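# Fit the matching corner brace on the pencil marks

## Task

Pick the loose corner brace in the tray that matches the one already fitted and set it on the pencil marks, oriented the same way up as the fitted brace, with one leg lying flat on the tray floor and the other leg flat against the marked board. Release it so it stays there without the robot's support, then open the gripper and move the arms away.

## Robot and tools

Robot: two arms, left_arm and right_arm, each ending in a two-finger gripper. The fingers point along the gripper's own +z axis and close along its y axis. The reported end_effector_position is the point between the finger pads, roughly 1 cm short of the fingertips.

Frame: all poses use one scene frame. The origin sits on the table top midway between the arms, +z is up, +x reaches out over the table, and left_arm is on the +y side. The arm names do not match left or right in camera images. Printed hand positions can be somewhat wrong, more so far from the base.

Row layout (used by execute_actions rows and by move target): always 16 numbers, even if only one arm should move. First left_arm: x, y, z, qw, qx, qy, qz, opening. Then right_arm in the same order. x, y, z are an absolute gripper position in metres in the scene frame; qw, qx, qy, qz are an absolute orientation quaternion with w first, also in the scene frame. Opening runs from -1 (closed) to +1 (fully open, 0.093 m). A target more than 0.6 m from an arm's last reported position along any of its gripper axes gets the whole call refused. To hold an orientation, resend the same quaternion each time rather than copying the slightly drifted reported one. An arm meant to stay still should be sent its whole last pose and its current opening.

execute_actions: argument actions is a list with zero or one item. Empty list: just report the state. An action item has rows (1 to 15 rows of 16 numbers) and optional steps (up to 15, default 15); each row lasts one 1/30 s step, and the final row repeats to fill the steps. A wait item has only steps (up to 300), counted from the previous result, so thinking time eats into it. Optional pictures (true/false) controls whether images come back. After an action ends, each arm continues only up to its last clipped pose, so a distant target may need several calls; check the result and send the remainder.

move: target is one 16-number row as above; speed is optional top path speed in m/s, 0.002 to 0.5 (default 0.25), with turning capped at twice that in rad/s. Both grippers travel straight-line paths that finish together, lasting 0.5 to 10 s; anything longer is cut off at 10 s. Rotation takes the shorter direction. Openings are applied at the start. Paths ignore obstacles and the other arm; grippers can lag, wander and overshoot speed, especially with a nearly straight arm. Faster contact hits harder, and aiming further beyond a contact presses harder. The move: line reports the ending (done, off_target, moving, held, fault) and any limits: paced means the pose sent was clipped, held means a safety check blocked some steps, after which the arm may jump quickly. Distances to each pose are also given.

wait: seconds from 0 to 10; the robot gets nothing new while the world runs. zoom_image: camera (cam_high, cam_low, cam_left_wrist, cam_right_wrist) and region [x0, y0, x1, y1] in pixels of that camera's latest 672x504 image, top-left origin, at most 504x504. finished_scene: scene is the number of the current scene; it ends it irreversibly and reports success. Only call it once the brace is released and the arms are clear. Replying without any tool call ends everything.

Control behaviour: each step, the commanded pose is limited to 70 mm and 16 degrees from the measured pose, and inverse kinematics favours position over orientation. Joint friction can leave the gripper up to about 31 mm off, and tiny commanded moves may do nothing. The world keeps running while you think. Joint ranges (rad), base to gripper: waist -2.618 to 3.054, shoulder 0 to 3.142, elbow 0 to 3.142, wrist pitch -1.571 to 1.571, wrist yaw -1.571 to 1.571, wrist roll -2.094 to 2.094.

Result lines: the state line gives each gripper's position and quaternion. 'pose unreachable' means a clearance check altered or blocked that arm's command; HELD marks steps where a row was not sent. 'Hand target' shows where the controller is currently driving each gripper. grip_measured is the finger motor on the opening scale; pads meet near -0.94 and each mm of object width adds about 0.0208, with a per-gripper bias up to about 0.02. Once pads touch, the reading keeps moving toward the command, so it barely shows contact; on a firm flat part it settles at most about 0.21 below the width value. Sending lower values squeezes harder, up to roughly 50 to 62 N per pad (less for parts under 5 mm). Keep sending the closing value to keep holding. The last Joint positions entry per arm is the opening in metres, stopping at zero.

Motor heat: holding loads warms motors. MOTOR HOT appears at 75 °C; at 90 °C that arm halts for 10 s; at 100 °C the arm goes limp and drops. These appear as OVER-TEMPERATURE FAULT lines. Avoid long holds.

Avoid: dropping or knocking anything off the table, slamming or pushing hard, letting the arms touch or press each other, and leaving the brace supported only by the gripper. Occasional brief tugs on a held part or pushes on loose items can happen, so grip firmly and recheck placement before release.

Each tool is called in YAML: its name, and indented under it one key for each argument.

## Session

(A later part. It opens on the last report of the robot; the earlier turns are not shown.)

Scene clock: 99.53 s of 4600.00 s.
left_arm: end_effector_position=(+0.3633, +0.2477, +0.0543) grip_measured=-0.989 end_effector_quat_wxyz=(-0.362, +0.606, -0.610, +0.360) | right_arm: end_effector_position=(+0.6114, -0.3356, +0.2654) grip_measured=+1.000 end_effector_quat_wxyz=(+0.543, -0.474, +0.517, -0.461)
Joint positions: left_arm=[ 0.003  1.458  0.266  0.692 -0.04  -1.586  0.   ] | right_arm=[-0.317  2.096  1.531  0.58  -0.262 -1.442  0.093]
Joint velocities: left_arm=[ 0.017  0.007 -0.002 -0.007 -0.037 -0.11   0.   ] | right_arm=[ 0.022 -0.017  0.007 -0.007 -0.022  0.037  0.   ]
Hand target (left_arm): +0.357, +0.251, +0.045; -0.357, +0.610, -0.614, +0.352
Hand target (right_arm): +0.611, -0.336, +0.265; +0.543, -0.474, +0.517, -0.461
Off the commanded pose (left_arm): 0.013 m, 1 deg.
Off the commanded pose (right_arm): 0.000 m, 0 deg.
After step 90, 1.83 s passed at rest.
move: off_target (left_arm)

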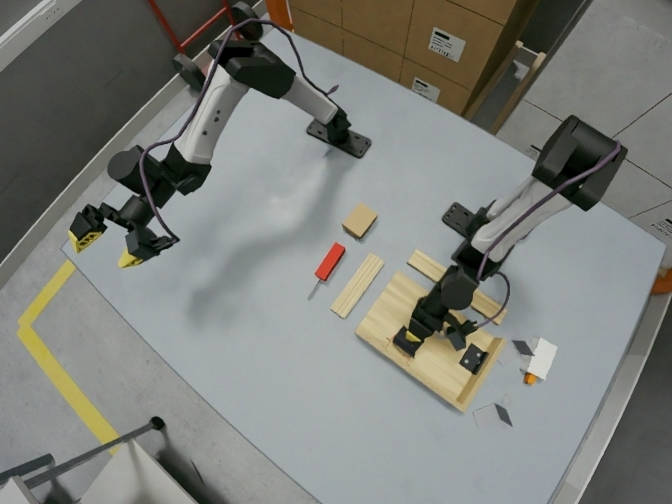

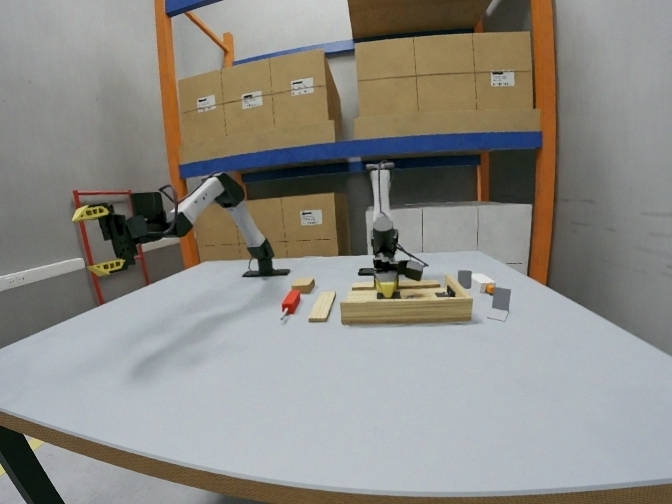

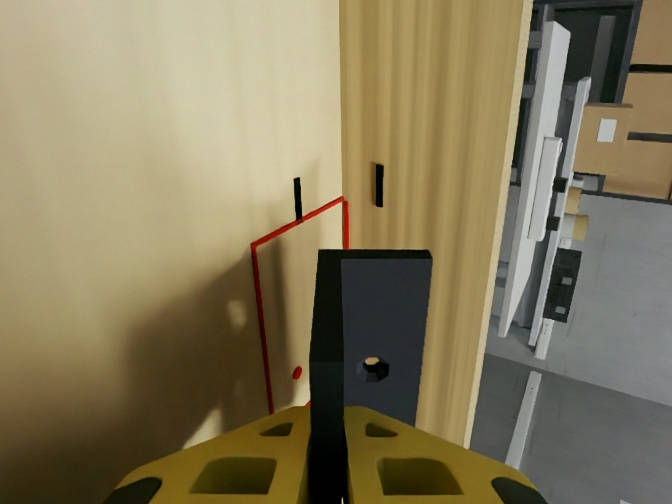

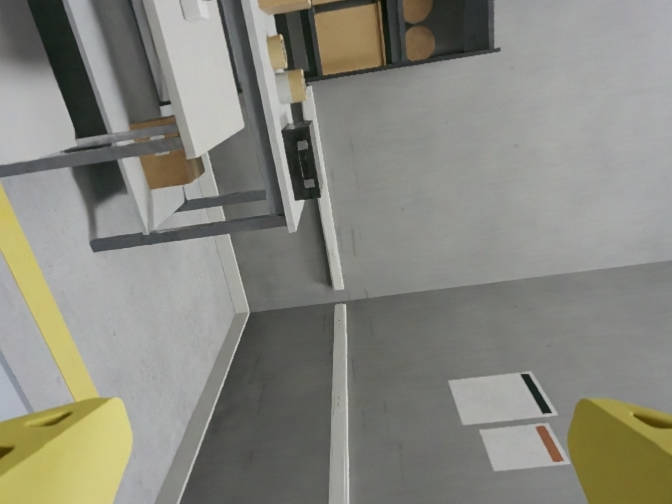

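move:
  target: [0.358,0.25,0.026,0.354,-0.612,0.612,-0.354,-1,0.6114,-0.3356,0.2654,0.543,-0.474,0.517,-0.461,1]
  speed: 0.02

Scene clock: 104.13 s of 4600.00 s.
left_arm: end_effector_position=(+0.3684, +0.2471, +0.0409) grip_measured=-0.989 end_effector_quat_wxyz=(-0.368, +0.602, -0.606, +0.367) | right_arm: end_effector_position=(+0.6114, -0.3356, +0.2654) grip_measured=+1.000 end_effector_quat_wxyz=(+0.543, -0.474, +0.517, -0.461)
Joint positions: left_arm=[ 0.003  1.592  0.249  0.865 -0.038 -1.587  0.   ] | right_arm=[-0.317  2.096  1.531  0.58  -0.262 -1.442  0.093]
Joint velocities: left_arm=[-0.027  0.007 -0.007  0.037 -0.081 -0.095  0.   ] | right_arm=[-0.007 -0.017  0.012 -0.007 -0.007  0.007  0.   ]
Hand target (left_arm): +0.358, +0.250, +0.026; -0.354, +0.612, -0.612, +0.354
Hand target (right_arm): +0.611, -0.336, +0.265; +0.543, -0.474, +0.517, -0.461
Off the commanded pose (left_arm): 0.018 m, 3 deg.
Off the commanded pose (right_arm): 0.000 m, 0 deg.
move: off_target (left_arm)

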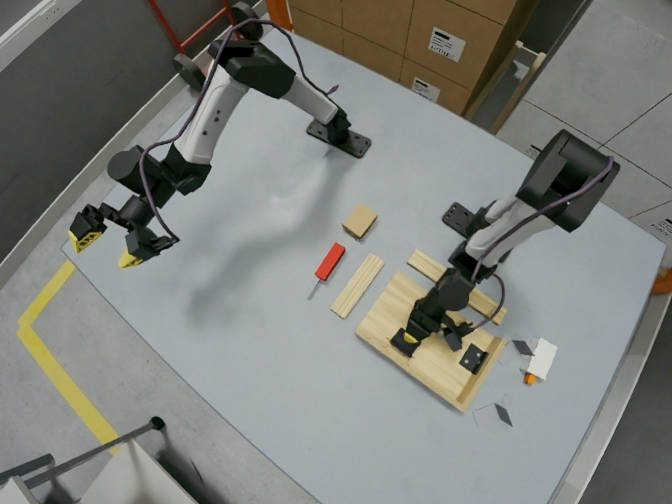

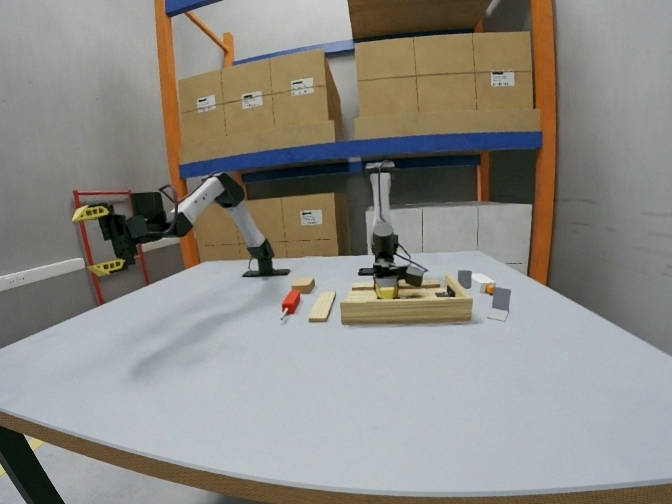

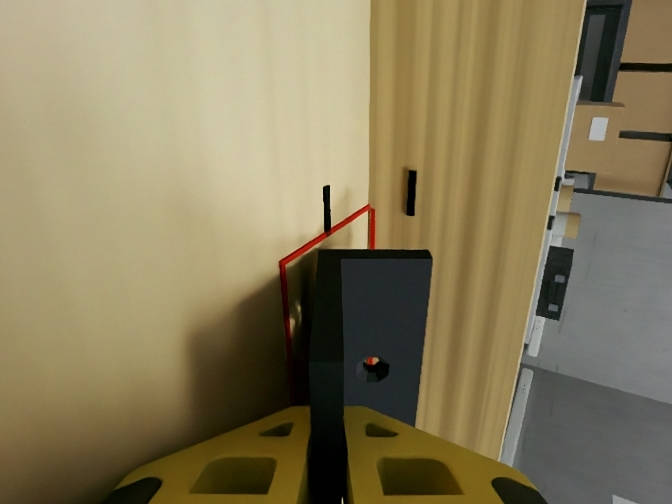

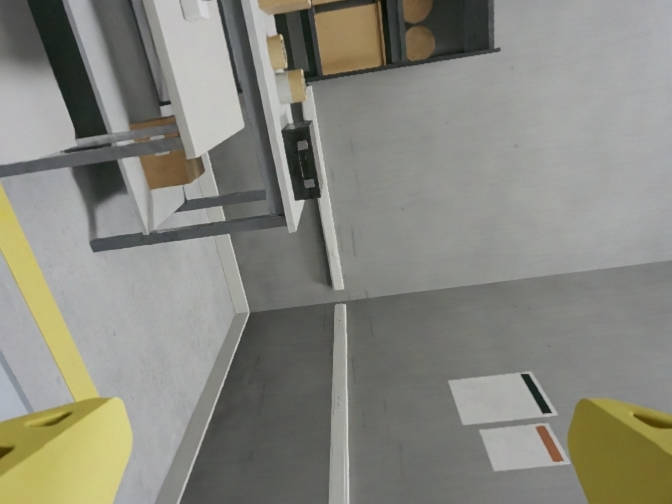

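move:
  target: [0.365,0.25,0.02,0.354,-0.612,0.612,-0.354,-1,0.6114,-0.3356,0.2654,0.543,-0.474,0.517,-0.461,1]
  speed: 0.015

move:
  target: [0.365,0.25,0.024,0.354,-0.612,0.612,-0.354,-0.7,0.6114,-0.3356,0.2654,0.543,-0.474,0.517,-0.461,1]
  speed: 0.015

move:
  target: [0.335,0.25,0.03,0.354,-0.612,0.612,-0.354,-0.7,0.6114,-0.3356,0.2654,0.543,-0.474,0.517,-0.461,1]
  speed: 0.02

Scene clock: 111.47 s of 4600.00 s.
left_arm: end_effector_position=(+0.3735, +0.2466, +0.0412) grip_measured=-0.989 end_effector_quat_wxyz=(-0.376, +0.597, -0.600, +0.377) | right_arm: end_effector_position=(+0.6114, -0.3356, +0.2654) grip_measured=+1.000 end_effector_quat_wxyz=(+0.543, -0.474, +0.517, -0.461)
Joint positions: left_arm=[ 0.003  1.644  0.248  0.948 -0.037 -1.587  0.   ] | right_arm=[-0.317  2.096  1.531  0.58  -0.262 -1.442  0.093]
Joint velocities: left_arm=[-0.007  0.017 -0.002  0.022  0.007  0.081  0.   ] | right_arm=[ 0.007 -0.022  0.002  0.022  0.022  0.037  0.   ]
Hand target (left_arm): +0.364, +0.250, +0.021; -0.354, +0.612, -0.612, +0.354
Hand target (right_arm): +0.611, -0.336, +0.265; +0.543, -0.474, +0.517, -0.461
Off the commanded pose (left_arm): 0.023 m, 4 deg.
Off the commanded pose (right_arm): 0.000 m, 0 deg.
After step 90, 2.60 s passed at rest.
move: off_target (left_arm)

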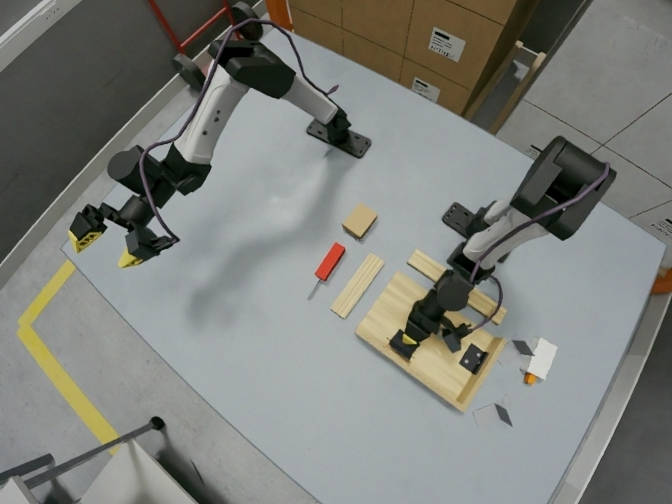

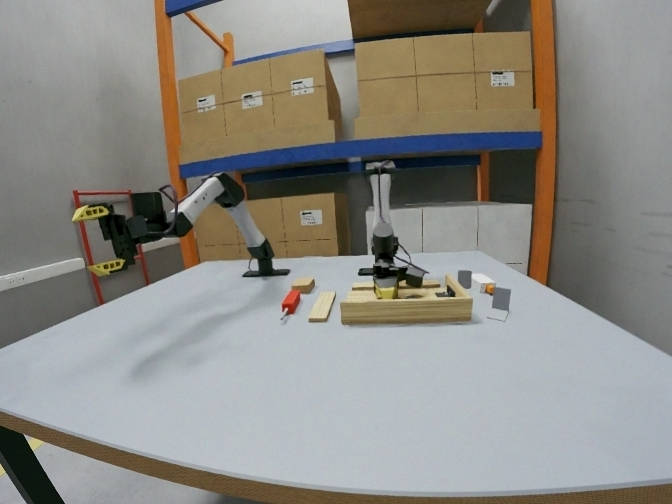

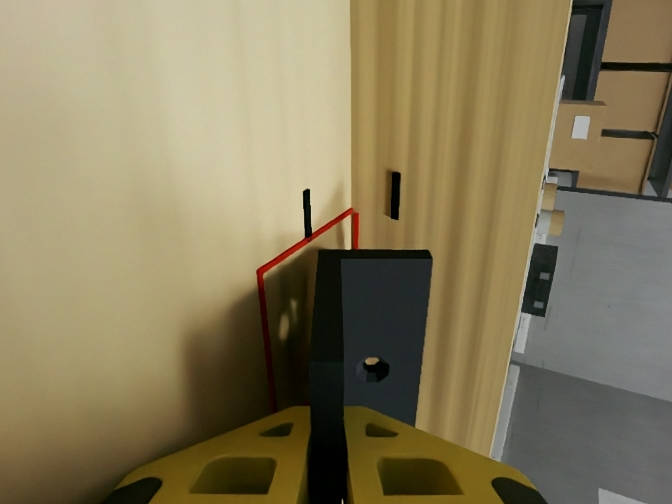

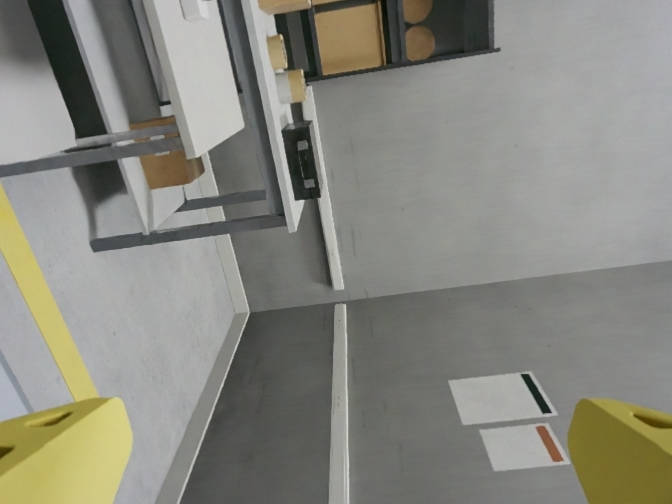

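Scene clock: 114.20 s of 4600.00 s.
left_arm: end_effector_position=(+0.3751, +0.2465, +0.0446) grip_measured=-0.702 end_effector_quat_wxyz=(-0.380, +0.594, -0.597, +0.383) | right_arm: end_effector_position=(+0.6114, -0.3356, +0.2654) grip_measured=+1.000 end_effector_quat_wxyz=(+0.543, -0.474, +0.517, -0.461)
Joint positions: left_arm=[ 0.003  1.644  0.248  0.963 -0.037 -1.588  0.011] | right_arm=[-0.317  2.096  1.531  0.58  -0.262 -1.442  0.093]
Joint velocities: left_arm=[-0.017 -0.007  0.002  0.081  0.037 -0.007 -0.001] | right_arm=[-0.002 -0.027  0.007  0.051  0.037 -0.022  0.   ]
Hand target (left_arm): +0.364, +0.250, +0.025; -0.355, +0.612, -0.611, +0.355
Hand target (right_arm): +0.611, -0.336, +0.265; +0.543, -0.474, +0.517, -0.461
Off the commanded pose (left_arm): 0.023 m, 5 deg.
Off the commanded pose (right_arm): 0.000 m, 0 deg.
move: off_target (left_arm)

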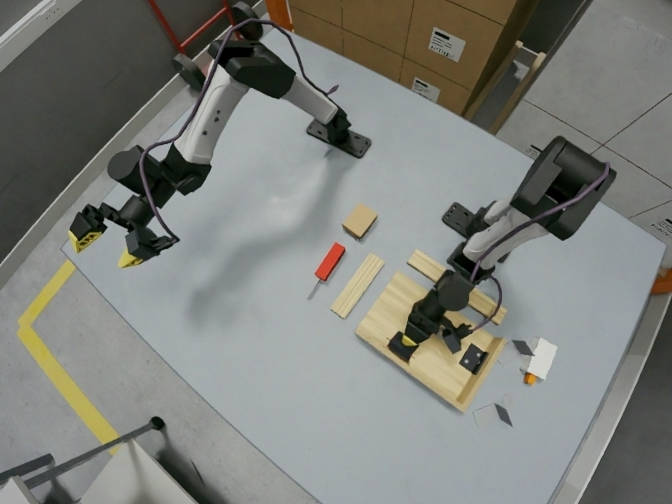

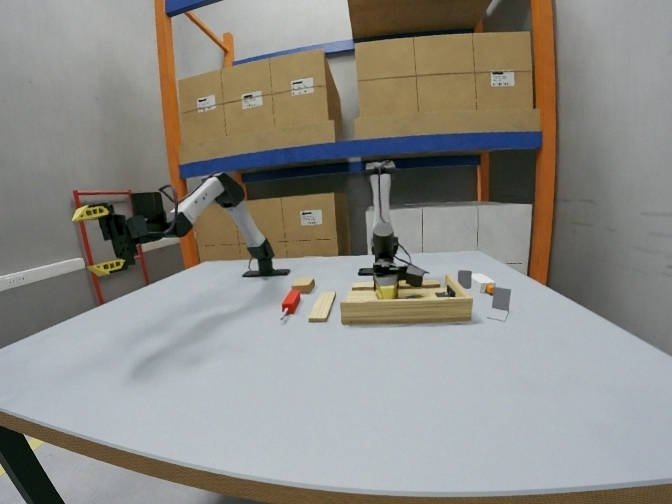

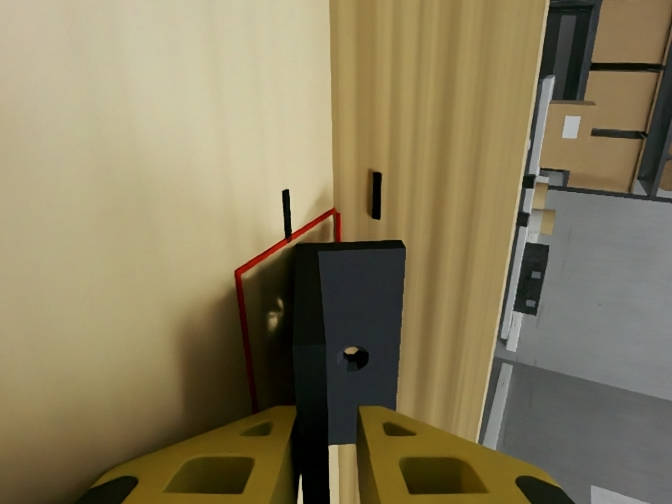

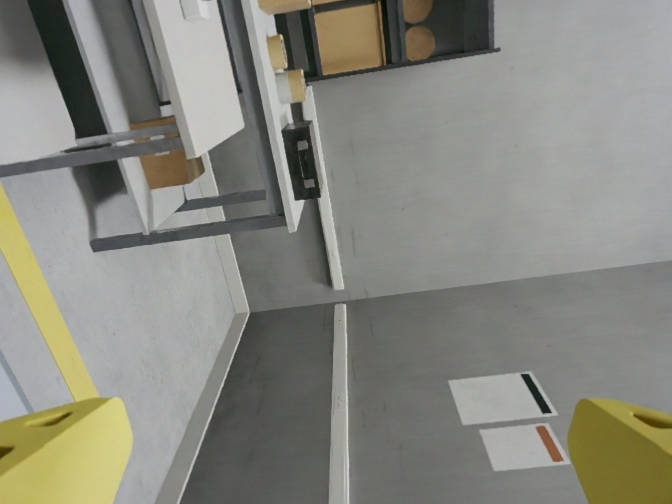

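Scene clock: 116.70 s of 4600.00 s.
left_arm: end_effector_position=(+0.3496, +0.2477, +0.0440) grip_measured=-0.702 end_effector_quat_wxyz=(-0.371, +0.600, -0.603, +0.373) | right_arm: end_effector_position=(+0.6114, -0.3356, +0.2654) grip_measured=+1.000 end_effector_quat_wxyz=(+0.543, -0.474, +0.517, -0.461)
Joint positions: left_arm=[ 0.003  1.511  0.172  0.875 -0.037 -1.589  0.012] | right_arm=[-0.317  2.096  1.531  0.58  -0.262 -1.442  0.093]
Joint velocities: left_arm=[-0.002  0.002 -0.002 -0.051  0.037 -0.037 -0.   ] | right_arm=[-0.007  0.007  0.002  0.037  0.037  0.007  0.   ]
Hand target (left_arm): +0.336, +0.250, +0.030; -0.355, +0.612, -0.611, +0.354
Hand target (right_arm): +0.611, -0.336, +0.265; +0.543, -0.474, +0.517, -0.461
Off the commanded pose (left_arm): 0.020 m, 3 deg.
Off the commanded pose (right_arm): 0.000 m, 0 deg.
move: off_target (left_arm)

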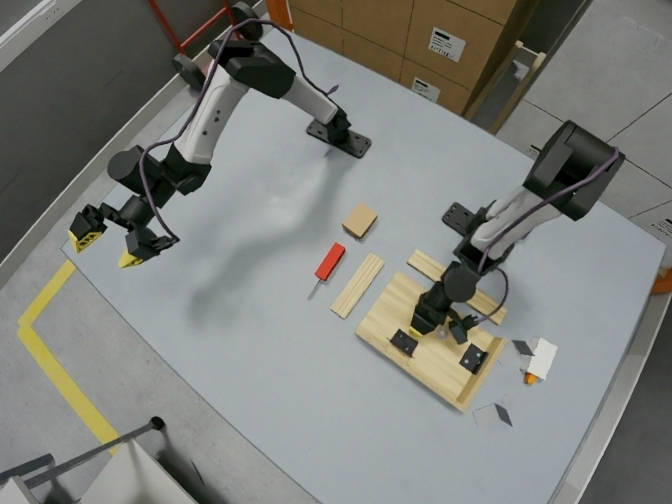

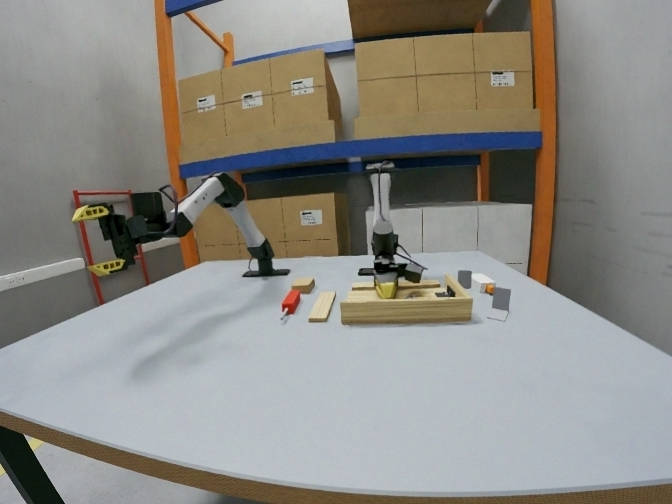

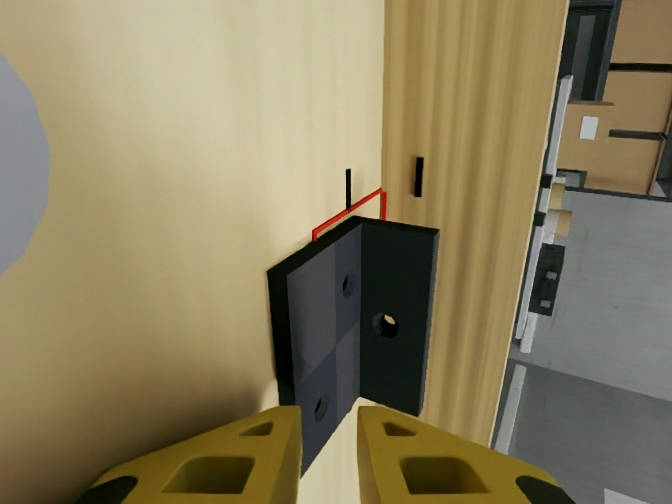

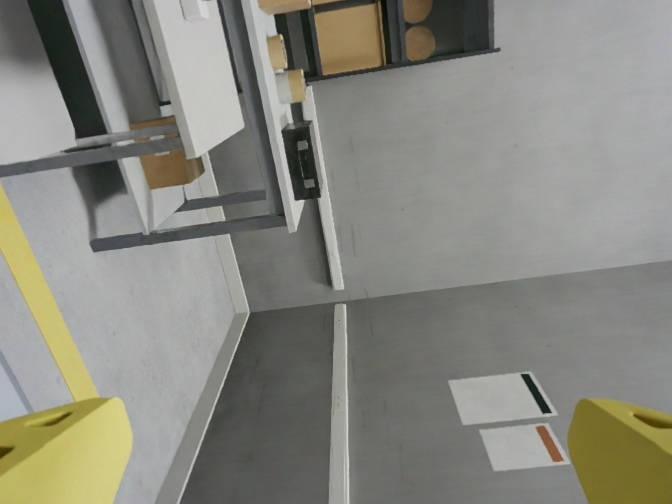

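move:
  target: [0.34,0.25,0.11,0.209,0,0.978,0,1,0.6114,-0.3356,0.2654,0.543,-0.474,0.517,-0.461,1]
  speed: 0.25

Scene clock: 123.47 s of 4600.00 s.
left_arm: end_effector_position=(+0.3379, +0.2527, +0.1090) grip_measured=+0.992 end_effector_quat_wxyz=(+0.216, -0.013, +0.976, +0.001) | right_arm: end_effector_position=(+0.6114, -0.3356, +0.2654) grip_measured=+1.000 end_effector_quat_wxyz=(+0.543, -0.474, +0.517, -0.461)
Joint positions: left_arm=[ 0.027  1.393  0.975 -0.717 -0.017 -0.044  0.093] | right_arm=[-0.317  2.096  1.531  0.58  -0.262 -1.442  0.093]
Joint velocities: left_arm=[ 0.002 -0.012 -0.012 -0.007 -0.051 -0.051  0.   ] | right_arm=[-0.012 -0.002  0.012  0.022  0.081 -0.037  0.   ]
Hand target (left_arm): +0.340, +0.250, +0.109; +0.209, -0.004, +0.978, +0.004
Hand target (right_arm): +0.611, -0.336, +0.265; +0.543, -0.474, +0.517, -0.461
Off the commanded pose (left_arm): 0.004 m, 2 deg.
Off the commanded pose (right_arm): 0.000 m, 0 deg.
move: done

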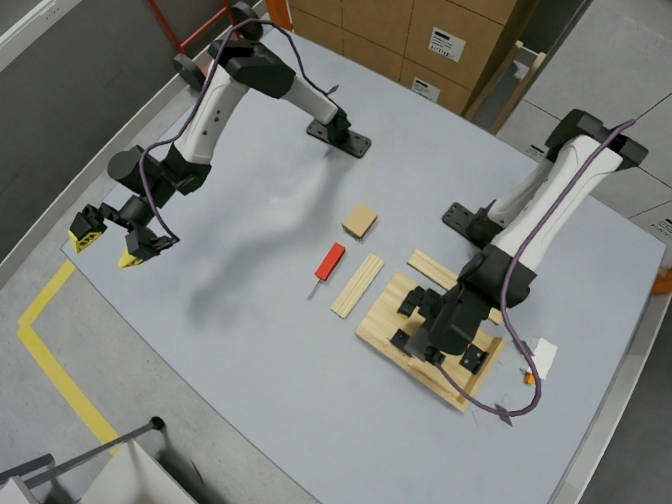

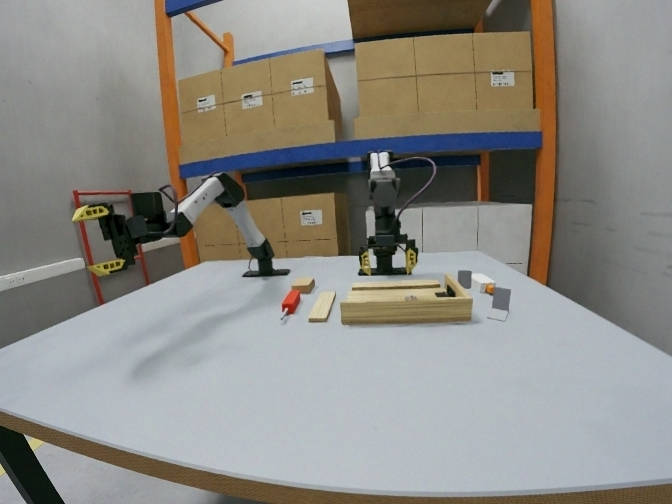

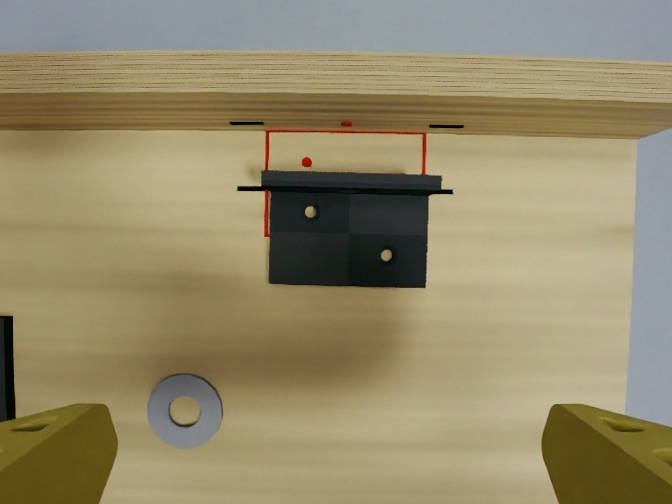

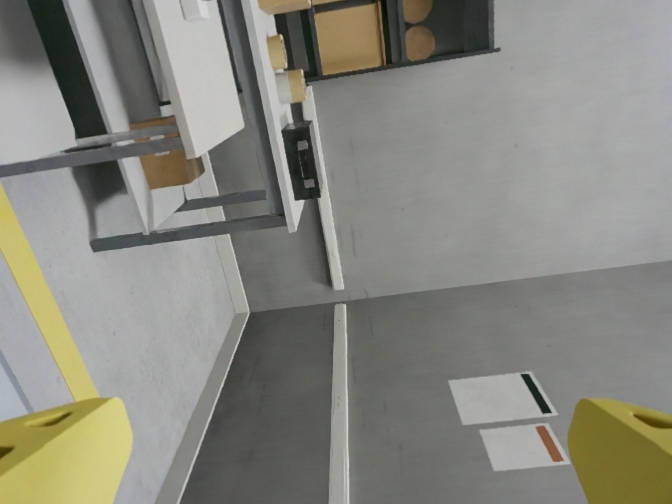

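move:
  target: [0.365,0.244,0.03,0.209,0,0.978,0,-0.45,0.6114,-0.3356,0.2654,0.543,-0.474,0.517,-0.461,1]
  speed: 0.06

move:
  target: [0.40,0.244,0.034,0.209,0,0.978,0,-0.45,0.6114,-0.3356,0.2654,0.543,-0.474,0.517,-0.461,1]
  speed: 0.02

Scene clock: 134.67 s of 4600.00 s.
left_arm: end_effector_position=(+0.3732, +0.2473, +0.0427) grip_measured=-0.448 end_effector_quat_wxyz=(+0.224, -0.005, +0.975, +0.000) | right_arm: end_effector_position=(+0.6114, -0.3356, +0.2654) grip_measured=+1.000 end_effector_quat_wxyz=(+0.543, -0.474, +0.517, -0.461)
Joint positions: left_arm=[ 0.014  1.608  0.889 -0.4   -0.018 -0.042  0.024] | right_arm=[-0.317  2.096  1.531  0.58  -0.262 -1.442  0.093]
Joint velocities: left_arm=[ 0.007 -0.002 -0.002 -0.007  0.022  0.007  0.   ] | right_arm=[-0.012 -0.002  0.017 -0.007  0.022 -0.051  0.   ]
Hand target (left_arm): +0.366, +0.244, +0.030; +0.209, -0.000, +0.978, -0.000
Hand target (right_arm): +0.611, -0.336, +0.265; +0.543, -0.474, +0.517, -0.461
Off the commanded pose (left_arm): 0.015 m, 2 deg.
Off the commanded pose (right_arm): 0.000 m, 0 deg.
After step 90, 6.30 s passed at rest.
move: off_target (left_arm)

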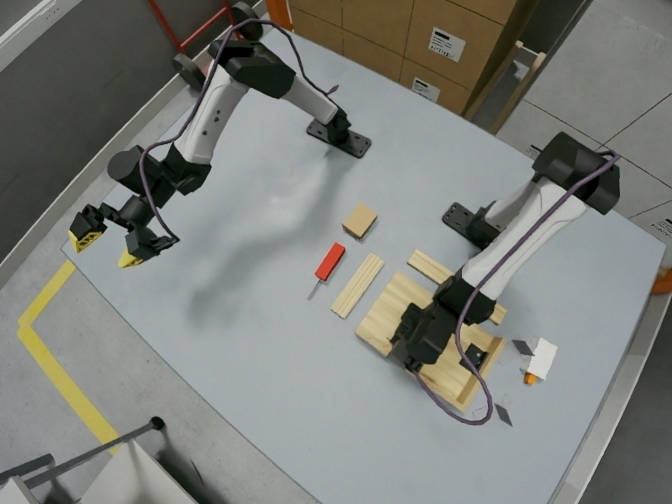

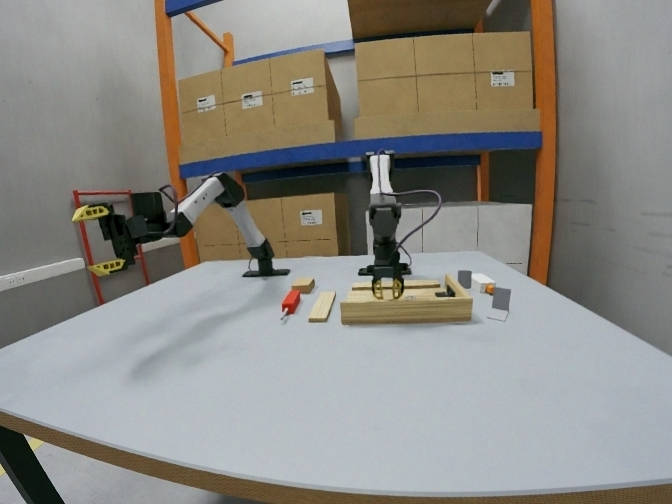

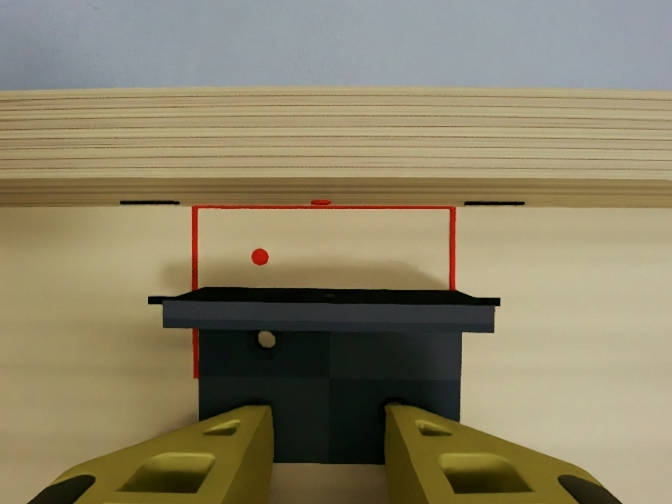

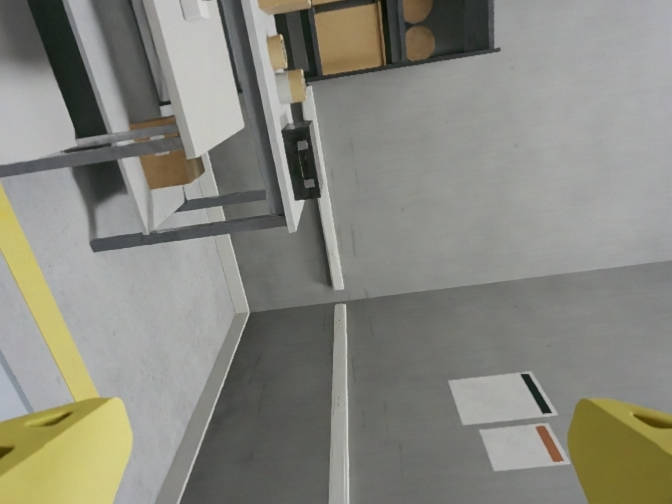

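Scene clock: 136.30 s of 4600.00 s.
left_arm: end_effector_position=(+0.3985, +0.2464, +0.0386) grip_measured=-0.448 end_effector_quat_wxyz=(+0.219, -0.005, +0.976, +0.000) | right_arm: end_effector_position=(+0.6114, -0.3356, +0.2654) grip_measured=+1.000 end_effector_quat_wxyz=(+0.543, -0.474, +0.517, -0.461)
Joint positions: left_arm=[ 0.014  1.714  0.991 -0.406 -0.018 -0.042  0.024] | right_arm=[-0.317  2.096  1.531  0.58  -0.262 -1.442  0.093]
Joint velocities: left_arm=[ 0.002 -0.007 -0.017  0.022 -0.037  0.022 -0.001] | right_arm=[ 0.012 -0.012 -0.017 -0.037  0.022  0.022  0.   ]
Hand target (left_arm): +0.400, +0.244, +0.034; +0.209, -0.000, +0.978, +0.000
Hand target (right_arm): +0.611, -0.336, +0.265; +0.543, -0.474, +0.517, -0.461
Off the commanded pose (left_arm): 0.005 m, 1 deg.
Off the commanded pose (right_arm): 0.000 m, 0 deg.
move: done

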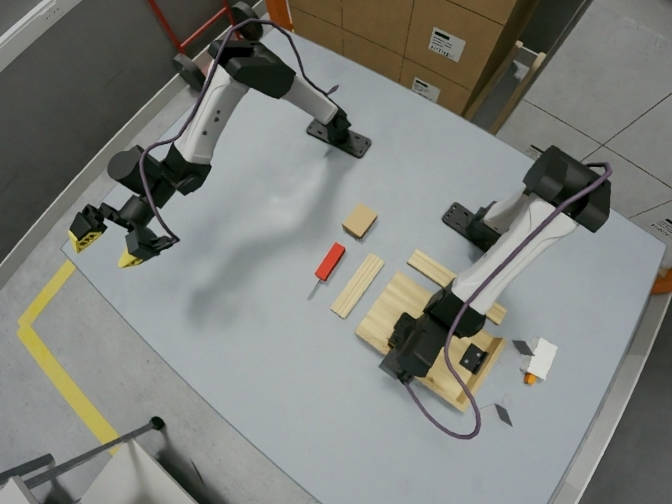

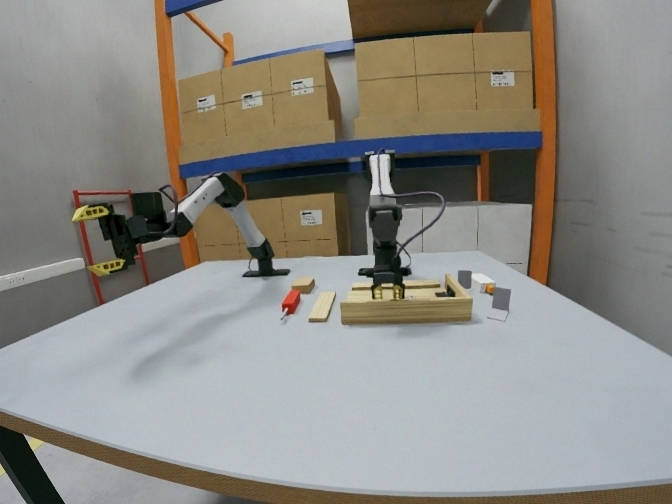

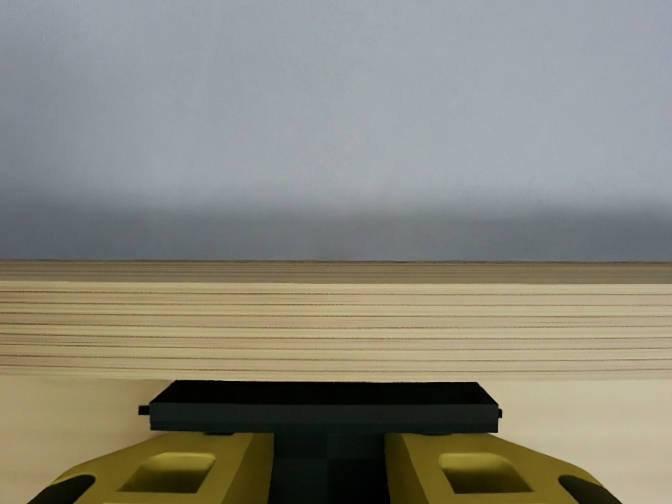

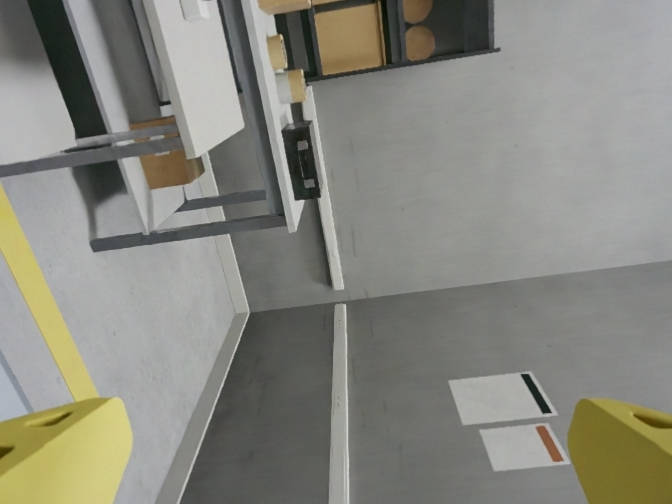

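move:
  target: [0.425,0.25,0.036,0.209,0,0.978,0,-0.45,0.6114,-0.3356,0.2654,0.543,-0.474,0.517,-0.461,1]
  speed: 0.012

move:
  target: [0.37,0.25,0.09,0.209,0,0.978,0,1,0.6114,-0.3356,0.2654,0.543,-0.474,0.517,-0.461,-0.45]
  speed: 0.08

Scene clock: 142.33 s of 4600.00 s.
left_arm: end_effector_position=(+0.4096, +0.2460, +0.0385) grip_measured=-0.448 end_effector_quat_wxyz=(+0.195, -0.001, +0.981, +0.002) | right_arm: end_effector_position=(+0.6114, -0.3356, +0.2654) grip_measured=+1.000 end_effector_quat_wxyz=(+0.543, -0.474, +0.517, -0.461)
Joint positions: left_arm=[ 0.014  1.784  1.097 -0.493 -0.018 -0.034  0.024] | right_arm=[-0.317  2.096  1.531  0.58  -0.262 -1.442  0.093]
Joint velocities: left_arm=[-0.007 -0.002 -0.002 -0.007  0.066  0.081 -0.   ] | right_arm=[ 0.002 -0.002 -0.017 -0.037  0.007 -0.007  0.   ]
Hand target (left_arm): +0.424, +0.250, +0.037; +0.209, -0.000, +0.978, +0.001
Hand target (right_arm): +0.611, -0.336, +0.265; +0.543, -0.474, +0.517, -0.461
Off the commanded pose (left_arm): 0.016 m, 2 deg.
Off the commanded pose (right_arm): 0.000 m, 0 deg.
After step 90, 0.57 s passed at rest.
move: off_target (left_arm)

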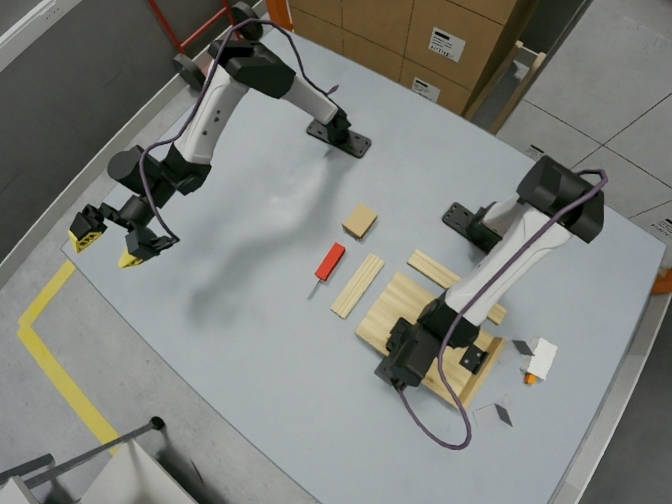

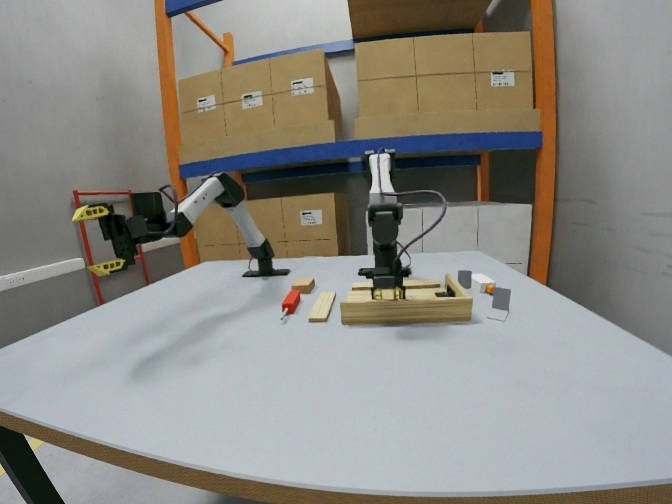

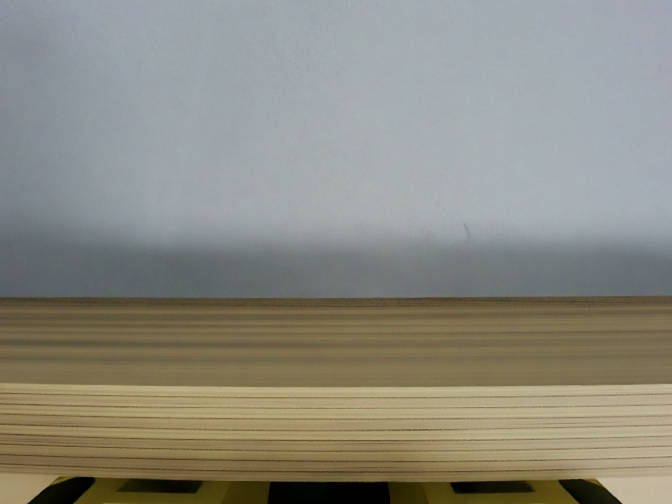

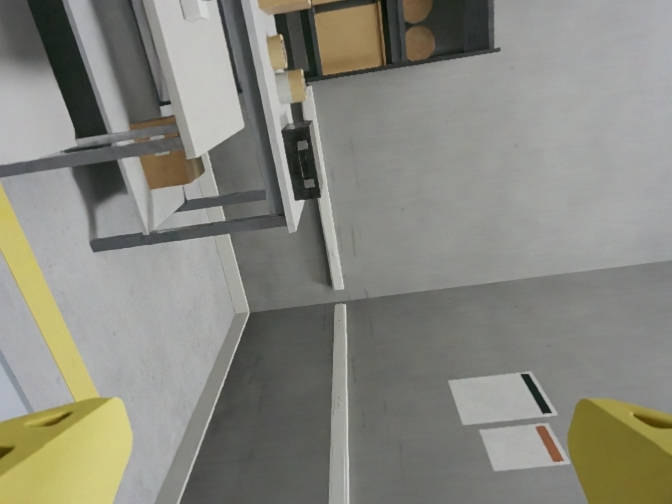

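Scene clock: 143.63 s of 4600.00 s.
left_arm: end_effector_position=(+0.3802, +0.2467, +0.0970) grip_measured=+0.992 end_effector_quat_wxyz=(+0.224, +0.002, +0.975, +0.001) | right_arm: end_effector_position=(+0.6114, -0.3356, +0.2654) grip_measured=-0.448 end_effector_quat_wxyz=(+0.543, -0.474, +0.517, -0.461)
Joint positions: left_arm=[ 0.014  1.556  1.066 -0.629 -0.016 -0.027  0.093] | right_arm=[-0.317  2.096  1.531  0.58  -0.262 -1.442  0.024]
Joint velocities: left_arm=[ 0.002 -0.017  0.002  0.007  0.051  0.037 -0.   ] | right_arm=[ 0.012  0.007 -0.017 -0.037 -0.022 -0.095  0.   ]
Hand target (left_arm): +0.369, +0.250, +0.090; +0.209, +0.000, +0.978, -0.000
Hand target (right_arm): +0.611, -0.336, +0.265; +0.543, -0.474, +0.517, -0.461
Off the commanded pose (left_arm): 0.013 m, 2 deg.
Off the commanded pose (right_arm): 0.000 m, 0 deg.
move: off_target (left_arm)

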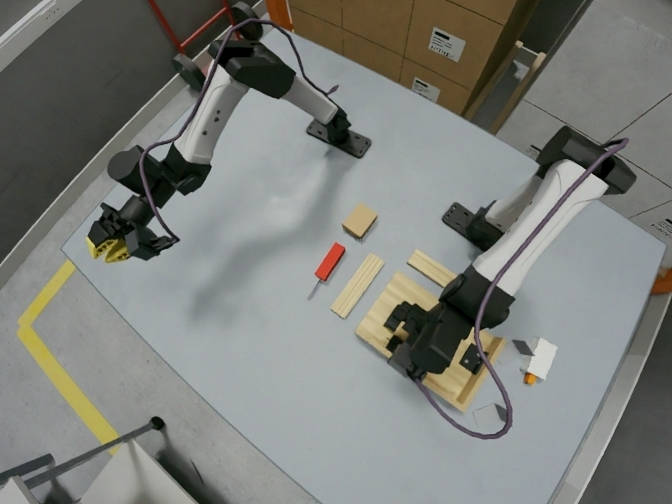

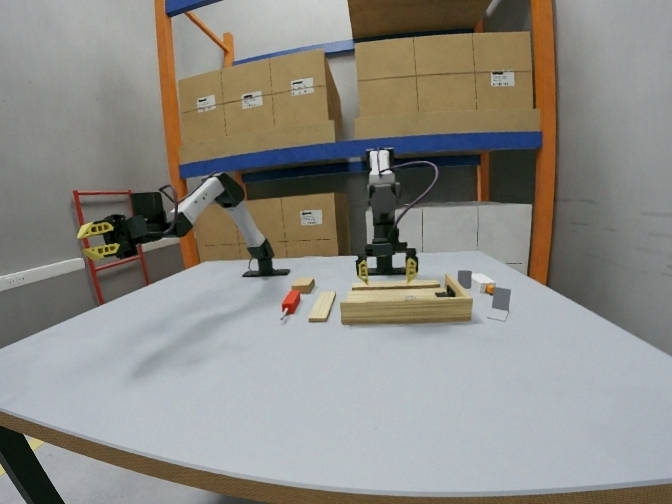

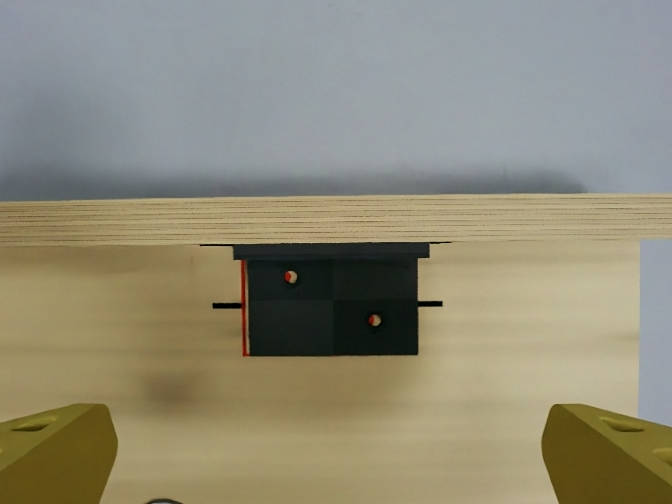

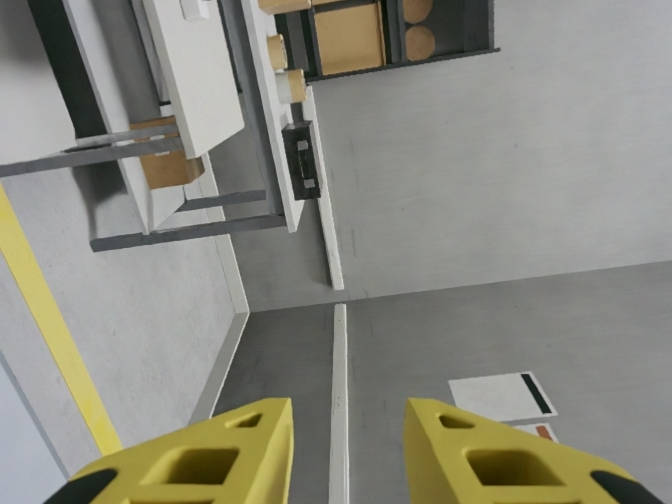

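move:
  target: [0.385,0.258,0.018,0.209,0,0.978,0,1,0.6114,-0.3356,0.2654,0.543,-0.474,0.517,-0.461,-0.45]
  speed: 0.04

Scene clock: 154.83 s of 4600.00 s.
left_arm: end_effector_position=(+0.3956, +0.2546, +0.0357) grip_measured=+0.992 end_effector_quat_wxyz=(+0.230, +0.002, +0.973, +0.000) | right_arm: end_effector_position=(+0.6114, -0.3356, +0.2654) grip_measured=-0.448 end_effector_quat_wxyz=(+0.543, -0.474, +0.517, -0.461)
Joint positions: left_arm=[ 0.042  1.695  0.945 -0.356 -0.003 -0.003  0.093] | right_arm=[-0.317  2.096  1.531  0.58  -0.262 -1.442  0.024]
Joint velocities: left_arm=[ 0.012  0.002  0.002  0.11  -0.022  0.037  0.001] | right_arm=[-0.002 -0.002 -0.012  0.037  0.051 -0.066  0.   ]
Hand target (left_arm): +0.386, +0.258, +0.018; +0.209, -0.000, +0.978, +0.001
Hand target (right_arm): +0.611, -0.336, +0.265; +0.543, -0.474, +0.517, -0.461
Off the commanded pose (left_arm): 0.021 m, 3 deg.
Off the commanded pose (right_arm): 0.000 m, 0 deg.
After step 90, 5.77 s passed at rest.
move: off_target (left_arm)

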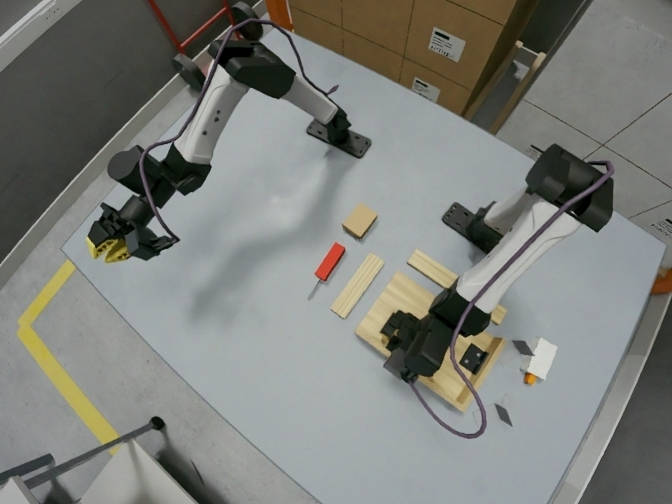

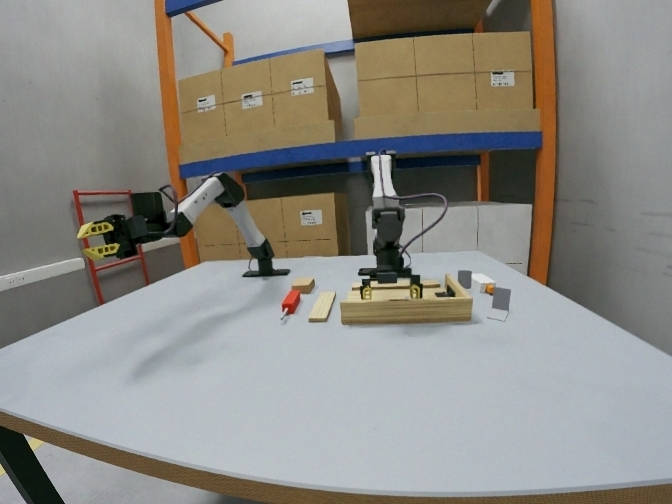

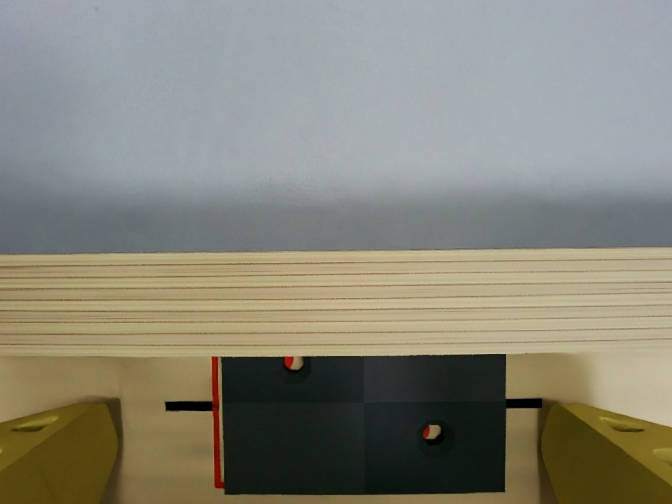

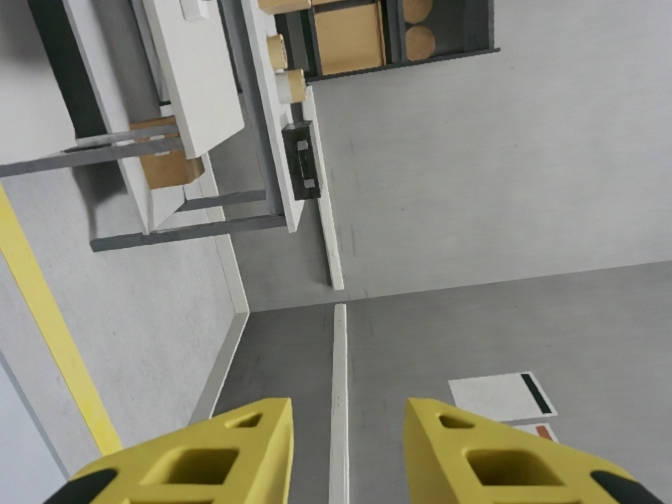

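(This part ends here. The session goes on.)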